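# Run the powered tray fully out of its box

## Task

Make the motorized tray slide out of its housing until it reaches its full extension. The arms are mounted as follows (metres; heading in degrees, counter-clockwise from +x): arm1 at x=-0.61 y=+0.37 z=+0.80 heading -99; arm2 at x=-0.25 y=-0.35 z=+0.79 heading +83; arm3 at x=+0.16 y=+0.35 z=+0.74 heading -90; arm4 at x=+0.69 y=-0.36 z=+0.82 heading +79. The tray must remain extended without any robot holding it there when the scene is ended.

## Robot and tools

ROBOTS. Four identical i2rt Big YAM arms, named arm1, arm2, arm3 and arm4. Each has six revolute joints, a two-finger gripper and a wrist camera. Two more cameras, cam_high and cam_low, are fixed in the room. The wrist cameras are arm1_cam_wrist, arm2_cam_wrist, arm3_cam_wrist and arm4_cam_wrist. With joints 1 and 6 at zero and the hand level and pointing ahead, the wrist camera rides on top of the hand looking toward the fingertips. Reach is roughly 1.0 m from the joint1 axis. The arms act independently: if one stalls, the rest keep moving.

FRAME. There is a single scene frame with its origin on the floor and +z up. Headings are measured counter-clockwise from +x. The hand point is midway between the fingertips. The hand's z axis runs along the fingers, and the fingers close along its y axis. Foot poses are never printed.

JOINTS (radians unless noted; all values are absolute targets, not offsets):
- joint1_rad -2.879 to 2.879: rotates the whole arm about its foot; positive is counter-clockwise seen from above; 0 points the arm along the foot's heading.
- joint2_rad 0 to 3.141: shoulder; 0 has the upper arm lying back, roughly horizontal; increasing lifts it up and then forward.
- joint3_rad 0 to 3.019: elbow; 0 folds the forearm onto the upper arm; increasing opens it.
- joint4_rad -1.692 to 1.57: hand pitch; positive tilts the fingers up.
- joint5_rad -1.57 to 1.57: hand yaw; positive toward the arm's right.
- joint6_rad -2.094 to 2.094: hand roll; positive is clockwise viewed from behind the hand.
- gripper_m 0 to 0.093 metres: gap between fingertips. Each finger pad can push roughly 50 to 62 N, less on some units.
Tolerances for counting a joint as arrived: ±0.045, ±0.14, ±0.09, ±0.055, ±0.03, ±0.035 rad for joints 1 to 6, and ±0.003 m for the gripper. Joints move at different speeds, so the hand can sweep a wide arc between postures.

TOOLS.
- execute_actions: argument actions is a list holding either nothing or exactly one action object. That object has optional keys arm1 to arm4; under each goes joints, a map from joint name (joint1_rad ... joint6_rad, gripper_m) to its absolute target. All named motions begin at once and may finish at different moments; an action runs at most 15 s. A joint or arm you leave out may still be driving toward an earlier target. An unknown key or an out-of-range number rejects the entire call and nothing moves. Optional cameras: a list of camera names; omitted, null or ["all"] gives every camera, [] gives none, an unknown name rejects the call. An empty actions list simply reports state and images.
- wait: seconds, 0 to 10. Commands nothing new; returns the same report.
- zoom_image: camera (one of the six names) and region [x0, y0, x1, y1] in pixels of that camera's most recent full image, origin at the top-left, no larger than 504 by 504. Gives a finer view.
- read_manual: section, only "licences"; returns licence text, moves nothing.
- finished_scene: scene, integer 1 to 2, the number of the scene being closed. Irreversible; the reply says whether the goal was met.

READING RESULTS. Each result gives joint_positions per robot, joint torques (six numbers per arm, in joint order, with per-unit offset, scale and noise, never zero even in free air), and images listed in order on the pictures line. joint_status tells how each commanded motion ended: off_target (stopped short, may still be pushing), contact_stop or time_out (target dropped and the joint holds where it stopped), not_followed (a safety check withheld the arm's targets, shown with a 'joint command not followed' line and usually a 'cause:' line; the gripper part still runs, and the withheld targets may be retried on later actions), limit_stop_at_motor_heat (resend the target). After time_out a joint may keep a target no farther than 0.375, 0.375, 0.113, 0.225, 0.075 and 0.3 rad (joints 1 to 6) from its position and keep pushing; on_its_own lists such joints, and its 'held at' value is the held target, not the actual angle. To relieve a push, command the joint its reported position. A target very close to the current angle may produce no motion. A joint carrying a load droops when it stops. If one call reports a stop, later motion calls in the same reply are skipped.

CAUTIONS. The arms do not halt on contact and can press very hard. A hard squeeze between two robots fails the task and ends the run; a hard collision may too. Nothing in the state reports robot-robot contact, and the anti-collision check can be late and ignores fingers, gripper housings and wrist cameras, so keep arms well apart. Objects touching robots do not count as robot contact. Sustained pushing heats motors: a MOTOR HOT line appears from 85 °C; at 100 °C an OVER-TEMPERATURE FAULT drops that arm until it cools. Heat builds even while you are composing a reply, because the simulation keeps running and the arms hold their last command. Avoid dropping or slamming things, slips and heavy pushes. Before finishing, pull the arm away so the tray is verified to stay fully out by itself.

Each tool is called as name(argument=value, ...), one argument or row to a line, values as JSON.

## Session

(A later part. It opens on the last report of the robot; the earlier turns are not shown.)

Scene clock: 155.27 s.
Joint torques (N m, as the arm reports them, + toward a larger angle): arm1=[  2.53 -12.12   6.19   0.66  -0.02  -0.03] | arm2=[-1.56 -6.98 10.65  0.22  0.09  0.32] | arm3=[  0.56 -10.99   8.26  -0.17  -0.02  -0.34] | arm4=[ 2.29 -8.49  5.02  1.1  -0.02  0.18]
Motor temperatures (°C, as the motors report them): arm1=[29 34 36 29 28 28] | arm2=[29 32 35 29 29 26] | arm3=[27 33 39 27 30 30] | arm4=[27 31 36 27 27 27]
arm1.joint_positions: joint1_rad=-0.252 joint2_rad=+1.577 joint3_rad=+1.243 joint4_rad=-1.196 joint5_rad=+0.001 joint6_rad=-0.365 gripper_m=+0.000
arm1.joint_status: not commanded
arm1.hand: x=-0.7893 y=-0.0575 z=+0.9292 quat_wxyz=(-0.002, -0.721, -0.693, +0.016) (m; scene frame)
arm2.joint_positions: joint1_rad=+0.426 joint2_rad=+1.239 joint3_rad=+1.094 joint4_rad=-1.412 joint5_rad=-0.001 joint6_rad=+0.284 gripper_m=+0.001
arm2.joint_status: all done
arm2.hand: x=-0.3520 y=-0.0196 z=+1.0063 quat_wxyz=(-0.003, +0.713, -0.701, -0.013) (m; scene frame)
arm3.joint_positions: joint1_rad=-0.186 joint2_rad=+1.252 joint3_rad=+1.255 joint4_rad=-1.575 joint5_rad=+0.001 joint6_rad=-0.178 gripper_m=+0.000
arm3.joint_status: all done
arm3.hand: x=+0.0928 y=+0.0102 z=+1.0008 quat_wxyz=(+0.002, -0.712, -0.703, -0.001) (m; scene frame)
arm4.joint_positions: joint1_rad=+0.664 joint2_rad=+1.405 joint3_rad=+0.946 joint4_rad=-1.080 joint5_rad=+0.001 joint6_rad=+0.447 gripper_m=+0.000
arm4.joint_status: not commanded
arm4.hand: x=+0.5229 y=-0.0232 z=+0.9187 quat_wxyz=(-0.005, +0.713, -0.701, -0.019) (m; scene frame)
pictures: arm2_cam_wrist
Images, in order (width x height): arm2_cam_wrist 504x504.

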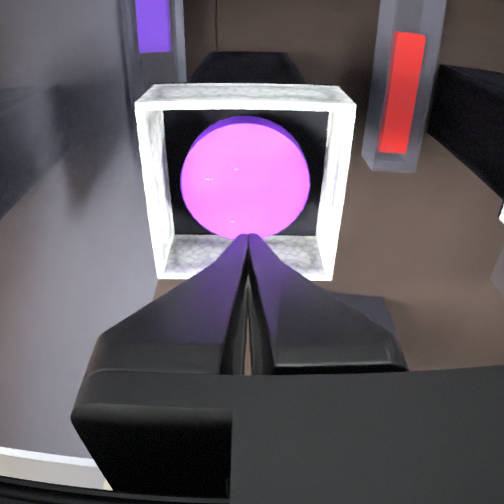

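execute_actions(
  actions=[
    {"arm3":{"joints":{"joint2_rad":1.3,"joint3_rad":1.07,"joint4_rad":-1.36}},"arm2":{"joints":{"joint2_rad":1.3,"joint3_rad":0.89,"joint4_rad":-1.19}}},
  ],
  cameras=["arm2_cam_wrist","arm3_cam_wrist"],
)

wait(
  seconds=8,
)

Scene clock: 159.67 s.
Joint torques (N m, as the arm reports them, + toward a larger angle): arm1=[  2.17 -11.01   5.91   0.6    0.01  -0.06] | arm2=[-1.57 -5.21  4.99  1.28  0.08  0.31] | arm3=[ 0.2  -7.7   5.86  2.06 -0.01 -0.32] | arm4=[ 2.24 -8.42  5.04  1.15 -0.02  0.18]
Motor temperatures (°C, as the motors report them): arm1=[29 34 37 29 28 28] | arm2=[29 32 37 29 29 26] | arm3=[27 33 40 27 30 30] | arm4=[27 31 36 27 27 27]
arm1.joint_positions: joint1_rad=-0.252 joint2_rad=+1.577 joint3_rad=+1.243 joint4_rad=-1.196 joint5_rad=+0.001 joint6_rad=-0.365 gripper_m=+0.000
arm1.joint_status: not commanded
arm1.hand: x=-0.7893 y=-0.0575 z=+0.9292 quat_wxyz=(-0.002, -0.721, -0.693, +0.016) (m; scene frame)
arm2.joint_positions: joint1_rad=+0.426 joint2_rad=+1.273 joint3_rad=+0.931 joint4_rad=-1.205 joint5_rad=-0.001 joint6_rad=+0.285 gripper_m=+0.001
arm2.joint_status: all done
arm2.hand: x=-0.3519 y=-0.0214 z=+0.9356 quat_wxyz=(-0.006, +0.712, -0.702, -0.018) (m; scene frame)
arm3.joint_positions: joint1_rad=-0.186 joint2_rad=+1.261 joint3_rad=+1.106 joint4_rad=-1.395 joint5_rad=+0.001 joint6_rad=-0.178 gripper_m=+0.000
arm3.joint_status: all done
arm3.hand: x=+0.0920 y=+0.0065 z=+0.9408 quat_wxyz=(-0.004, -0.711, -0.703, +0.007) (m; scene frame)
arm4.joint_positions: joint1_rad=+0.664 joint2_rad=+1.405 joint3_rad=+0.946 joint4_rad=-1.080 joint5_rad=+0.001 joint6_rad=+0.447 gripper_m=+0.000
arm4.joint_status: not commanded
arm4.hand: x=+0.5229 y=-0.0232 z=+0.9187 quat_wxyz=(-0.005, +0.713, -0.701, -0.019) (m; scene frame)
pictures: arm2_cam_wrist, arm3_cam_wrist
Images, in order (width x height): arm2_cam_wrist 504x504, arm3_cam_wrist 504x504.

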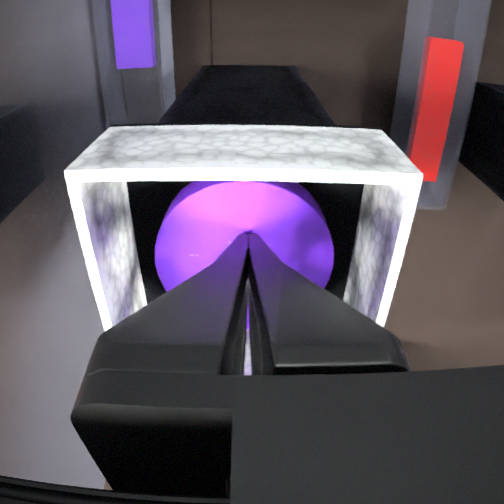

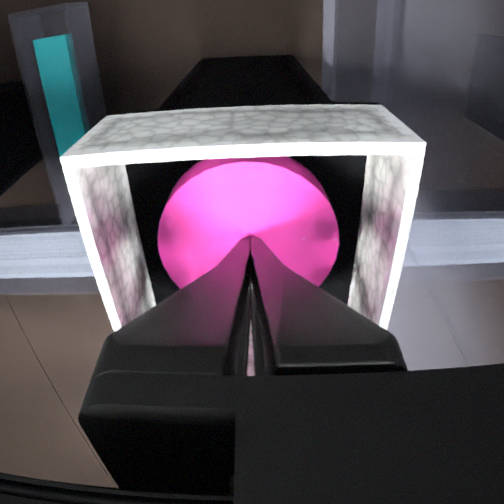

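Scene clock: 167.67 s.
Joint torques (N m, as the arm reports them, + toward a larger angle): arm1=[  2.23 -11.56   5.86   0.73  -0.04  -0.05] | arm2=[-1.58 -5.23  4.99  1.3   0.08  0.31] | arm3=[ 0.82 -7.57  5.94  1.98 -0.01 -0.32] | arm4=[ 2.3  -8.43  5.04  1.19 -0.03  0.18]
Motor temperatures (°C, as the motors report them): arm1=[29 34 37 29 28 28] | arm2=[29 32 35 29 29 26] | arm3=[27 33 39 27 30 30] | arm4=[27 31 36 27 27 27]
arm1.joint_positions: joint1_rad=-0.252 joint2_rad=+1.577 joint3_rad=+1.243 joint4_rad=-1.196 joint5_rad=+0.001 joint6_rad=-0.365 gripper_m=+0.000
arm1.joint_status: not commanded
arm1.hand: x=-0.7893 y=-0.0575 z=+0.9292 quat_wxyz=(-0.002, -0.721, -0.693, +0.016) (m; scene frame)
arm2.joint_positions: joint1_rad=+0.426 joint2_rad=+1.273 joint3_rad=+0.931 joint4_rad=-1.205 joint5_rad=-0.001 joint6_rad=+0.285 gripper_m=+0.001
arm2.joint_status: all done
arm2.hand: x=-0.3519 y=-0.0214 z=+0.9356 quat_wxyz=(-0.006, +0.712, -0.702, -0.018) (m; scene frame)
arm3.joint_positions: joint1_rad=-0.186 joint2_rad=+1.261 joint3_rad=+1.106 joint4_rad=-1.395 joint5_rad=+0.001 joint6_rad=-0.178 gripper_m=+0.000
arm3.joint_status: all done
arm3.hand: x=+0.0920 y=+0.0065 z=+0.9408 quat_wxyz=(-0.004, -0.711, -0.703, +0.007) (m; scene frame)
arm4.joint_positions: joint1_rad=+0.664 joint2_rad=+1.405 joint3_rad=+0.946 joint4_rad=-1.080 joint5_rad=+0.001 joint6_rad=+0.447 gripper_m=+0.000
arm4.joint_status: not commanded
arm4.hand: x=+0.5229 y=-0.0232 z=+0.9187 quat_wxyz=(-0.005, +0.713, -0.701, -0.019) (m; scene frame)
wait: 8.00 s; at rest by 0.27 s
pictures: arm1_cam_wrist, arm2_cam_wrist, arm3_cam_wrist, arm4_cam_wrist, cam_high, cam_low
Images, in order (width x height): arm1_cam_wrist 504x504, arm2_cam_wrist 504x504, arm3_cam_wrist 504x504, arm4_cam_wrist 504x504, cam_high 504x504, cam_low 504x504.

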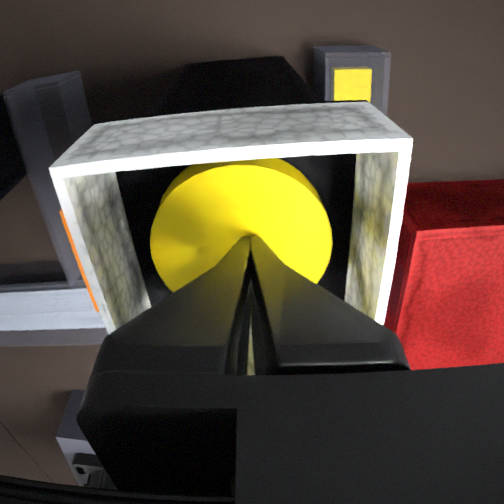

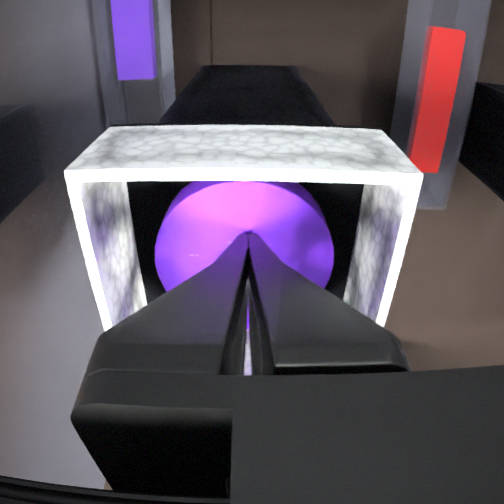

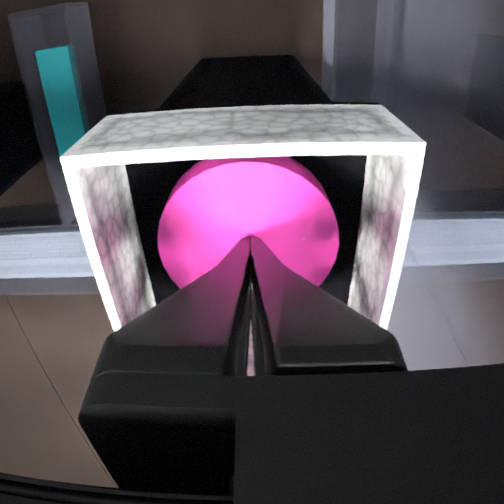

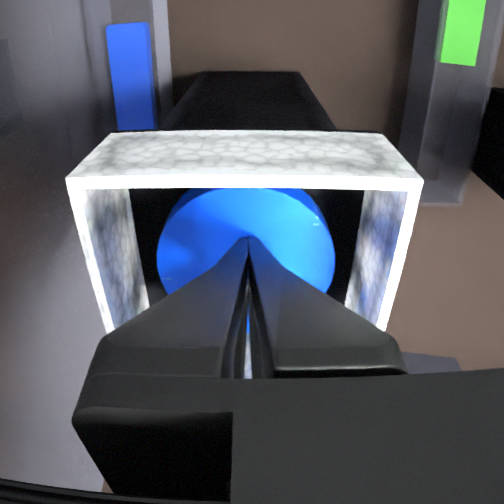

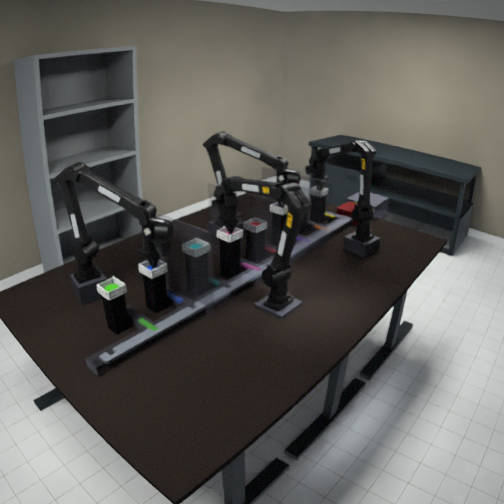

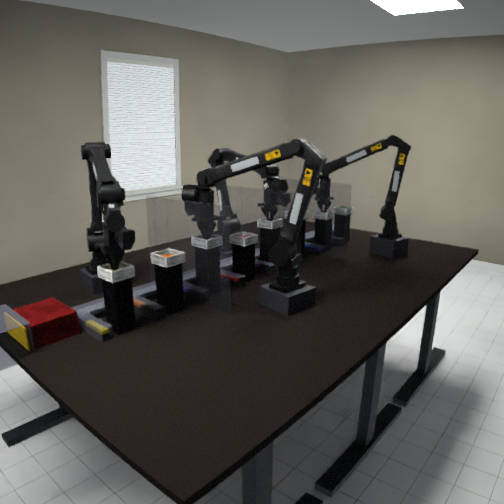

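Purple is slow, as guessed, so the window is roughly t=192–210 s. Switching the outer arms now.

execute_actions(
  actions=[
    {"arm1":{"joints":{"joint2_rad":1.5,"joint3_rad":1.37,"joint4_rad":-1.4}},"arm4":{"joints":{"joint2_rad":1.31,"joint3_rad":1.07,"joint4_rad":-1.3}}},
  ],
  cameras=[],
)

execute_actions(
  actions=[
    {"arm1":{"joints":{"joint1_rad":0.252,"joint2_rad":1.46,"joint3_rad":1.28,"joint6_rad":0.14}},"arm4":{"joints":{"joint1_rad":0.04,"joint2_rad":1.27,"joint3_rad":0.99,"joint6_rad":-0.17}}},
  ],
  cameras=[],
)

execute_actions(
  actions=[
    {"arm1":{"joints":{"joint2_rad":1.53,"joint3_rad":1.11,"joint4_rad":-1.18}},"arm4":{"joints":{"joint2_rad":1.36,"joint3_rad":0.82,"joint4_rad":-1.05}}},
  ],
  cameras=[],
)

wait(
  seconds=10,
)

wait(
  seconds=10,
)

Scene clock: 178.17 s.
Joint torques (N m, as the arm reports them, + toward a larger angle): arm1=[  2.34 -13.88  12.52  -0.14  -0.06  -0.13] | arm2=[-1.59 -5.21  5.    1.29  0.08  0.31] | arm3=[ 0.4  -7.83  5.77  2.12 -0.01 -0.31] | arm4=[ 2.29 -8.89 10.41  0.11 -0.02  0.16]
Motor temperatures (°C, as the motors report them): arm1=[29 34 37 29 28 28] | arm2=[29 32 35 29 29 26] | arm3=[27 33 39 27 30 30] | arm4=[27 31 37 27 27 27]
arm1.joint_positions: joint1_rad=-0.252 joint2_rad=+1.500 joint3_rad=+1.322 joint4_rad=-1.388 joint5_rad=+0.001 joint6_rad=-0.365 gripper_m=+0.000
arm1.joint_status: all done
arm1.hand: x=-0.7799 y=-0.0368 z=+0.9909 quat_wxyz=(+0.005, -0.721, -0.693, -0.001) (m; scene frame)
arm2.joint_positions: joint1_rad=+0.426 joint2_rad=+1.273 joint3_rad=+0.931 joint4_rad=-1.205 joint5_rad=-0.001 joint6_rad=+0.285 gripper_m=+0.001
arm2.joint_status: not commanded
arm2.hand: x=-0.3519 y=-0.0214 z=+0.9356 quat_wxyz=(-0.006, +0.712, -0.702, -0.018) (m; scene frame)
arm3.joint_positions: joint1_rad=-0.186 joint2_rad=+1.261 joint3_rad=+1.106 joint4_rad=-1.395 joint5_rad=+0.001 joint6_rad=-0.178 gripper_m=+0.000
arm3.joint_status: not commanded
arm3.hand: x=+0.0920 y=+0.0065 z=+0.9408 quat_wxyz=(-0.004, -0.711, -0.703, +0.007) (m; scene frame)
arm4.joint_positions: joint1_rad=+0.664 joint2_rad=+1.297 joint3_rad=+1.040 joint4_rad=-1.289 joint5_rad=+0.001 joint6_rad=+0.447 gripper_m=+0.000
arm4.joint_status: all done
arm4.hand: x=+0.5306 y=-0.0381 z=+0.9890 quat_wxyz=(-0.004, +0.713, -0.701, -0.015) (m; scene frame)
pictures: none
No camera images: the call's "cameras" was empty. Leave "cameras" out to get every camera's image.

Scene clock: 179.80 s.
Joint torques (N m, as the arm reports them, + toward a larger angle): arm1=[  0.93 -14.35   8.27  -0.04   0.07   0.18] | arm2=[-1.56 -5.17  5.    1.29  0.08  0.32] | arm3=[ 0.21 -7.43  5.8   2.18  0.01 -0.34] | arm4=[ 0.74 -9.87  7.56  0.2  -0.08 -0.06]
Motor temperatures (°C, as the motors report them): arm1=[29 34 37 29 28 28] | arm2=[29 32 35 29 29 26] | arm3=[27 33 39 27 30 30] | arm4=[27 31 37 27 27 27]
arm1.joint_positions: joint1_rad=+0.258 joint2_rad=+1.471 joint3_rad=+1.287 joint4_rad=-1.388 joint5_rad=-0.001 joint6_rad=+0.125 gripper_m=+0.000
arm1.joint_status: all done
arm1.hand: x=-0.5617 y=-0.0575 z=+0.9888 quat_wxyz=(+0.005, -0.714, -0.700, -0.004) (m; scene frame)
arm2.joint_positions: joint1_rad=+0.426 joint2_rad=+1.273 joint3_rad=+0.931 joint4_rad=-1.205 joint5_rad=-0.001 joint6_rad=+0.285 gripper_m=+0.001
arm2.joint_status: not commanded
arm2.hand: x=-0.3519 y=-0.0214 z=+0.9356 quat_wxyz=(-0.006, +0.712, -0.702, -0.018) (m; scene frame)
arm3.joint_positions: joint1_rad=-0.186 joint2_rad=+1.261 joint3_rad=+1.106 joint4_rad=-1.395 joint5_rad=+0.001 joint6_rad=-0.178 gripper_m=+0.000
arm3.joint_status: not commanded
arm3.hand: x=+0.0920 y=+0.0065 z=+0.9408 quat_wxyz=(-0.004, -0.711, -0.703, +0.007) (m; scene frame)
arm4.joint_positions: joint1_rad=+0.046 joint2_rad=+1.272 joint3_rad=+0.998 joint4_rad=-1.290 joint5_rad=+0.001 joint6_rad=-0.156 gripper_m=+0.000
arm4.joint_status: all done
arm4.hand: x=+0.7446 y=-0.0198 z=+0.9807 quat_wxyz=(-0.003, +0.708, -0.706, -0.005) (m; scene frame)
pictures: none
No camera images: the call's "cameras" was empty. Leave "cameras" out to get every camera's image.

Scene clock: 180.77 s.
Joint torques (N m, as the arm reports them, + toward a larger angle): arm1=[  1.31 -10.13   5.85   1.51   0.06   0.28] | arm2=[-1.61 -5.27  4.99  1.27  0.08  0.31] | arm3=[ 0.63 -7.2   5.86  2.2   0.01 -0.33] | arm4=[ 0.49 -6.43  5.17  2.27 -0.07 -0.07]
Motor temperatures (°C, as the motors report them): arm1=[29 34 37 29 28 28] | arm2=[29 32 35 29 29 26] | arm3=[27 33 39 27 30 30] | arm4=[27 31 37 27 27 27]
arm1.joint_positions: joint1_rad=+0.258 joint2_rad=+1.496 joint3_rad=+1.142 joint4_rad=-1.208 joint5_rad=+0.000 joint6_rad=+0.125 gripper_m=+0.000
arm1.joint_status: all done
arm1.hand: x=-0.5625 y=-0.0515 z=+0.9256 quat_wxyz=(+0.002, -0.714, -0.700, +0.000) (m; scene frame)
arm2.joint_positions: joint1_rad=+0.426 joint2_rad=+1.273 joint3_rad=+0.931 joint4_rad=-1.205 joint5_rad=-0.001 joint6_rad=+0.285 gripper_m=+0.001
arm2.joint_status: not commanded
arm2.hand: x=-0.3519 y=-0.0214 z=+0.9356 quat_wxyz=(-0.006, +0.712, -0.702, -0.018) (m; scene frame)
arm3.joint_positions: joint1_rad=-0.186 joint2_rad=+1.261 joint3_rad=+1.106 joint4_rad=-1.395 joint5_rad=+0.001 joint6_rad=-0.178 gripper_m=+0.000
arm3.joint_status: not commanded
arm3.hand: x=+0.0920 y=+0.0065 z=+0.9408 quat_wxyz=(-0.004, -0.711, -0.703, +0.007) (m; scene frame)
arm4.joint_positions: joint1_rad=+0.046 joint2_rad=+1.320 joint3_rad=+0.854 joint4_rad=-1.083 joint5_rad=+0.000 joint6_rad=-0.156 gripper_m=+0.000
arm4.joint_status: all done
arm4.hand: x=+0.7435 y=-0.0242 z=+0.9141 quat_wxyz=(-0.008, +0.708, -0.706, -0.010) (m; scene frame)
pictures: none
No camera images: the call's "cameras" was empty. Leave "cameras" out to get every camera's image.

Scene clock: 190.77 s.
Joint torques (N m, as the arm reports them, + toward a larger angle): arm1=[ 1.04 -9.75  5.83  1.53  0.08  0.24] | arm2=[-1.6  -5.23  4.99  1.29  0.08  0.31] | arm3=[ 0.64 -7.48  5.81  2.09  0.01 -0.32] | arm4=[ 0.67 -6.42  5.16  2.29 -0.07 -0.06]
Motor temperatures (°C, as the motors report them): arm1=[29 34 37 29 28 28] | arm2=[29 32 35 29 29 26] | arm3=[27 33 39 27 30 30] | arm4=[27 31 37 28 27 27]
arm1.joint_positions: joint1_rad=+0.258 joint2_rad=+1.496 joint3_rad=+1.142 joint4_rad=-1.208 joint5_rad=+0.000 joint6_rad=+0.125 gripper_m=+0.000
arm1.joint_status: all done
arm1.hand: x=-0.5625 y=-0.0515 z=+0.9256 quat_wxyz=(+0.002, -0.714, -0.700, +0.000) (m; scene frame)
arm2.joint_positions: joint1_rad=+0.426 joint2_rad=+1.273 joint3_rad=+0.931 joint4_rad=-1.205 joint5_rad=-0.001 joint6_rad=+0.285 gripper_m=+0.001
arm2.joint_status: not commanded
arm2.hand: x=-0.3519 y=-0.0214 z=+0.9356 quat_wxyz=(-0.006, +0.712, -0.702, -0.018) (m; scene frame)
arm3.joint_positions: joint1_rad=-0.186 joint2_rad=+1.261 joint3_rad=+1.106 joint4_rad=-1.395 joint5_rad=+0.001 joint6_rad=-0.178 gripper_m=+0.000
arm3.joint_status: not commanded
arm3.hand: x=+0.0920 y=+0.0065 z=+0.9408 quat_wxyz=(-0.004, -0.711, -0.703, +0.007) (m; scene frame)
arm4.joint_positions: joint1_rad=+0.046 joint2_rad=+1.320 joint3_rad=+0.854 joint4_rad=-1.083 joint5_rad=+0.000 joint6_rad=-0.156 gripper_m=+0.000
arm4.joint_status: all done
arm4.hand: x=+0.7435 y=-0.0242 z=+0.9141 quat_wxyz=(-0.008, +0.708, -0.706, -0.010) (m; scene frame)
wait: 10.00 s; at rest by 0.27 s
pictures: arm1_cam_wrist, arm2_cam_wrist, arm3_cam_wrist, arm4_cam_wrist, cam_high, cam_low
Images, in order (width x height): arm1_cam_wrist 504x504, arm2_cam_wrist 504x504, arm3_cam_wrist 504x504, arm4_cam_wrist 504x504, cam_high 504x504, cam_low 504x504.

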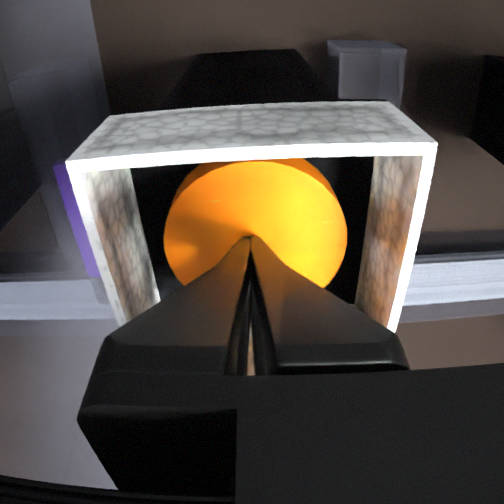

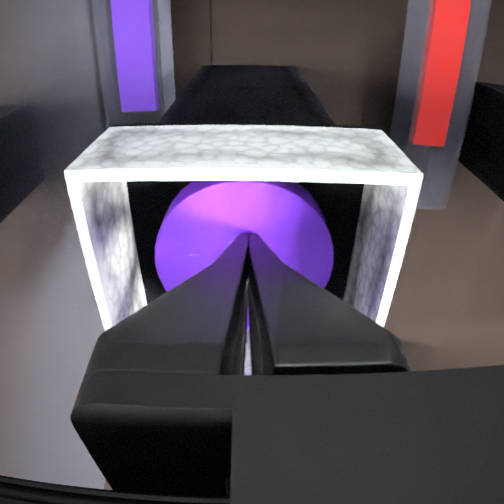

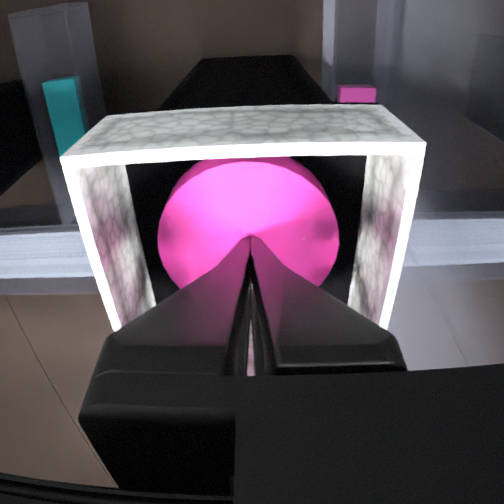

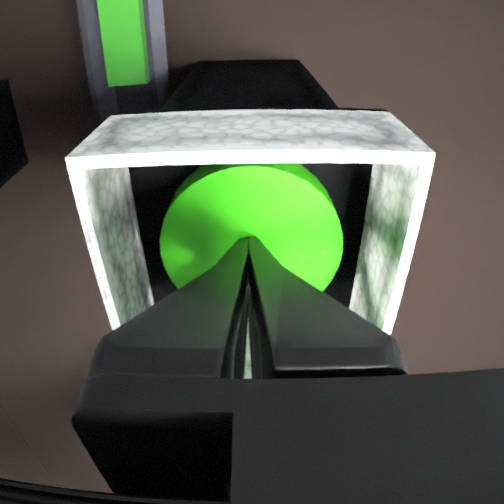

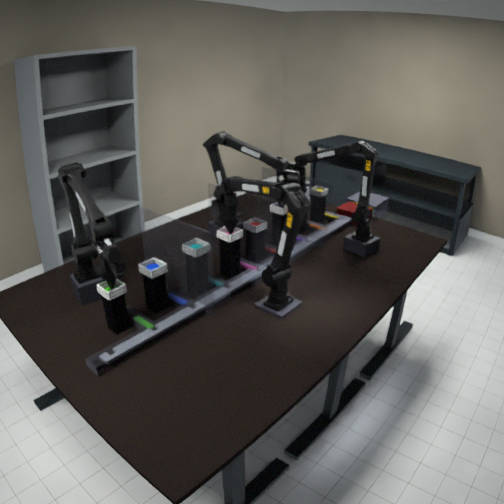

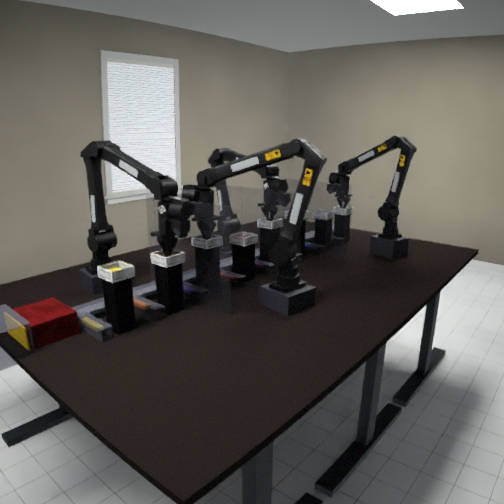

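Scene clock: 200.77 s.
Joint torques (N m, as the arm reports them, + toward a larger angle): arm1=[  0.83 -11.23   5.84   1.63   0.01   0.29] | arm2=[-1.62 -5.27  5.    1.29  0.08  0.31] | arm3=[ 0.51 -7.24  5.86  2.09  0.   -0.31] | arm4=[ 0.48 -6.48  5.2   2.28 -0.06 -0.07]
Motor temperatures (°C, as the motors report them): arm1=[29 34 37 29 28 28] | arm2=[29 32 34 29 29 26] | arm3=[27 33 39 27 30 30] | arm4=[27 31 36 28 27 27]
arm1.joint_positions: joint1_rad=+0.258 joint2_rad=+1.496 joint3_rad=+1.142 joint4_rad=-1.208 joint5_rad=+0.000 joint6_rad=+0.125 gripper_m=+0.000
arm1.joint_status: all done
arm1.hand: x=-0.5625 y=-0.0515 z=+0.9256 quat_wxyz=(+0.002, -0.714, -0.700, +0.000) (m; scene frame)
arm2.joint_positions: joint1_rad=+0.426 joint2_rad=+1.273 joint3_rad=+0.931 joint4_rad=-1.205 joint5_rad=-0.001 joint6_rad=+0.285 gripper_m=+0.001
arm2.joint_status: not commanded
arm2.hand: x=-0.3519 y=-0.0214 z=+0.9356 quat_wxyz=(-0.006, +0.712, -0.702, -0.018) (m; scene frame)
arm3.joint_positions: joint1_rad=-0.186 joint2_rad=+1.261 joint3_rad=+1.106 joint4_rad=-1.395 joint5_rad=+0.001 joint6_rad=-0.178 gripper_m=+0.000
arm3.joint_status: not commanded
arm3.hand: x=+0.0920 y=+0.0065 z=+0.9408 quat_wxyz=(-0.004, -0.711, -0.703, +0.007) (m; scene frame)
arm4.joint_positions: joint1_rad=+0.046 joint2_rad=+1.320 joint3_rad=+0.854 joint4_rad=-1.083 joint5_rad=+0.000 joint6_rad=-0.156 gripper_m=+0.000
arm4.joint_status: all done
arm4.hand: x=+0.7435 y=-0.0242 z=+0.9141 quat_wxyz=(-0.008, +0.708, -0.706, -0.010) (m; scene frame)
wait: 10.00 s; at rest by 0.27 s
pictures: arm1_cam_wrist, arm2_cam_wrist, arm3_cam_wrist, arm4_cam_wrist, cam_high, cam_low
Images, in order (width x height): arm1_cam_wrist 504x504, arm2_cam_wrist 504x504, arm3_cam_wrist 504x504, arm4_cam_wrist 504x504, cam_high 504x504, cam_low 504x504.

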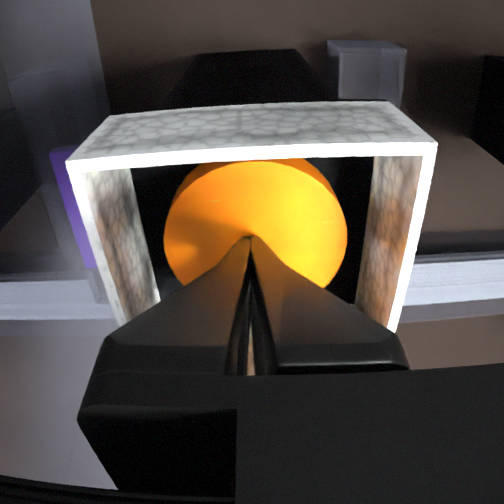

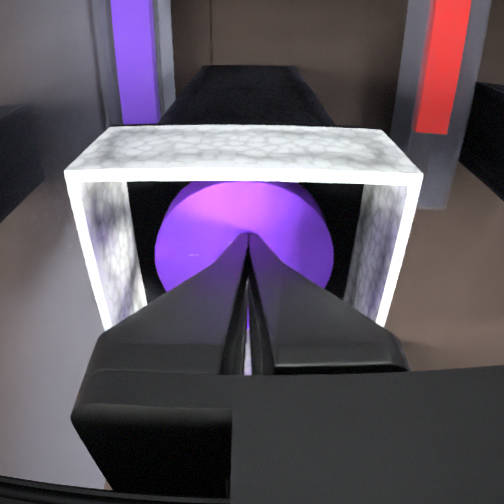

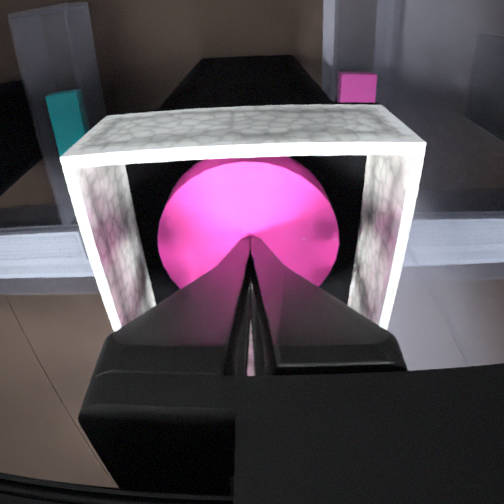

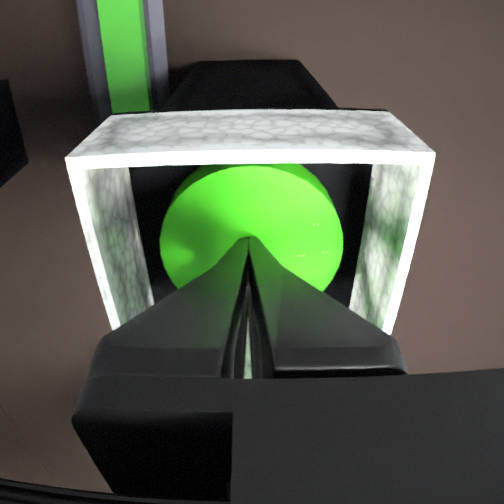

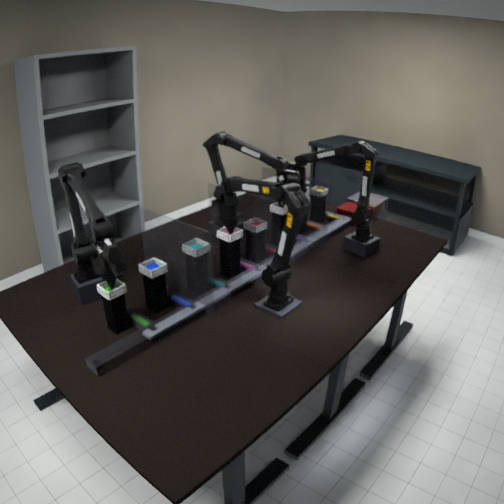

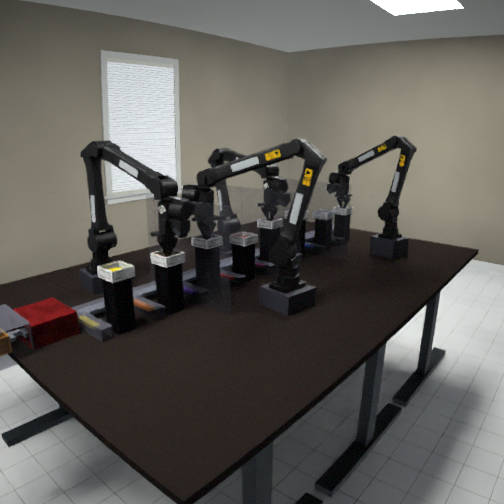

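execute_actions(
  actions=[
    {"arm1":{"joints":{"joint2_rad":1.47,"joint3_rad":1.25,"joint4_rad":-1.3}},"arm2":{"joints":{"joint2_rad":1.25,"joint3_rad":1.04,"joint4_rad":-1.31}},"arm3":{"joints":{"joint2_rad":1.25,"joint3_rad":1.21,"joint4_rad":-1.49}},"arm4":{"joints":{"joint2_rad":1.29,"joint3_rad":0.95,"joint4_rad":-1.19}}},
  ],
  cameras=[],
)

finished_scene(
  scene=2,
)

Scene clock: 208.70 s.
Joint torques (N m, as the arm reports them, + toward a larger angle): arm1=[  0.04 -13.25  13.04  -0.22   0.09   0.24] | arm2=[-1.59 -7.58 11.56  0.21  0.09  0.31] | arm3=[  0.86 -10.34  11.52  -0.11  -0.02  -0.32] | arm4=[ 0.39 -9.61 10.79  0.15 -0.07 -0.07]
Motor temperatures (°C, as the motors report them): arm1=[29 34 37 29 28 28] | arm2=[29 32 35 29 29 26] | arm3=[27 33 39 27 30 30] | arm4=[27 31 37 28 27 27]
arm1.joint_positions: joint1_rad=+0.258 joint2_rad=+1.476 joint3_rad=+1.194 joint4_rad=-1.288 joint5_rad=+0.000 joint6_rad=+0.125 gripper_m=+0.000
arm1.joint_status: all done
arm1.hand: x=-0.5625 y=-0.0510 z=+0.9524 quat_wxyz=(+0.005, -0.714, -0.700, -0.003) (m; scene frame)
arm2.joint_positions: joint1_rad=+0.426 joint2_rad=+1.250 joint3_rad=+0.988 joint4_rad=-1.303 joint5_rad=-0.001 joint6_rad=+0.285 gripper_m=+0.001
arm2.joint_status: all done
arm2.hand: x=-0.3504 y=-0.0255 z=+0.9633 quat_wxyz=(-0.001, +0.712, -0.702, -0.010) (m; scene frame)
arm3.joint_positions: joint1_rad=-0.186 joint2_rad=+1.247 joint3_rad=+1.168 joint4_rad=-1.474 joint5_rad=+0.001 joint6_rad=-0.178 gripper_m=+0.000
arm3.joint_status: all done
arm3.hand: x=+0.0925 y=+0.0088 z=+0.9693 quat_wxyz=(-0.004, -0.711, -0.703, +0.006) (m; scene frame)
arm4.joint_positions: joint1_rad=+0.046 joint2_rad=+1.290 joint3_rad=+0.912 joint4_rad=-1.179 joint5_rad=+0.000 joint6_rad=-0.156 gripper_m=+0.000
arm4.joint_status: all done
arm4.hand: x=+0.7437 y=-0.0237 z=+0.9440 quat_wxyz=(-0.006, +0.708, -0.706, -0.008) (m; scene frame)
pictures: none
No camera images: the call's "cameras" was empty. Leave "cameras" out to get every camera's image.

The scene is finished: the task was done.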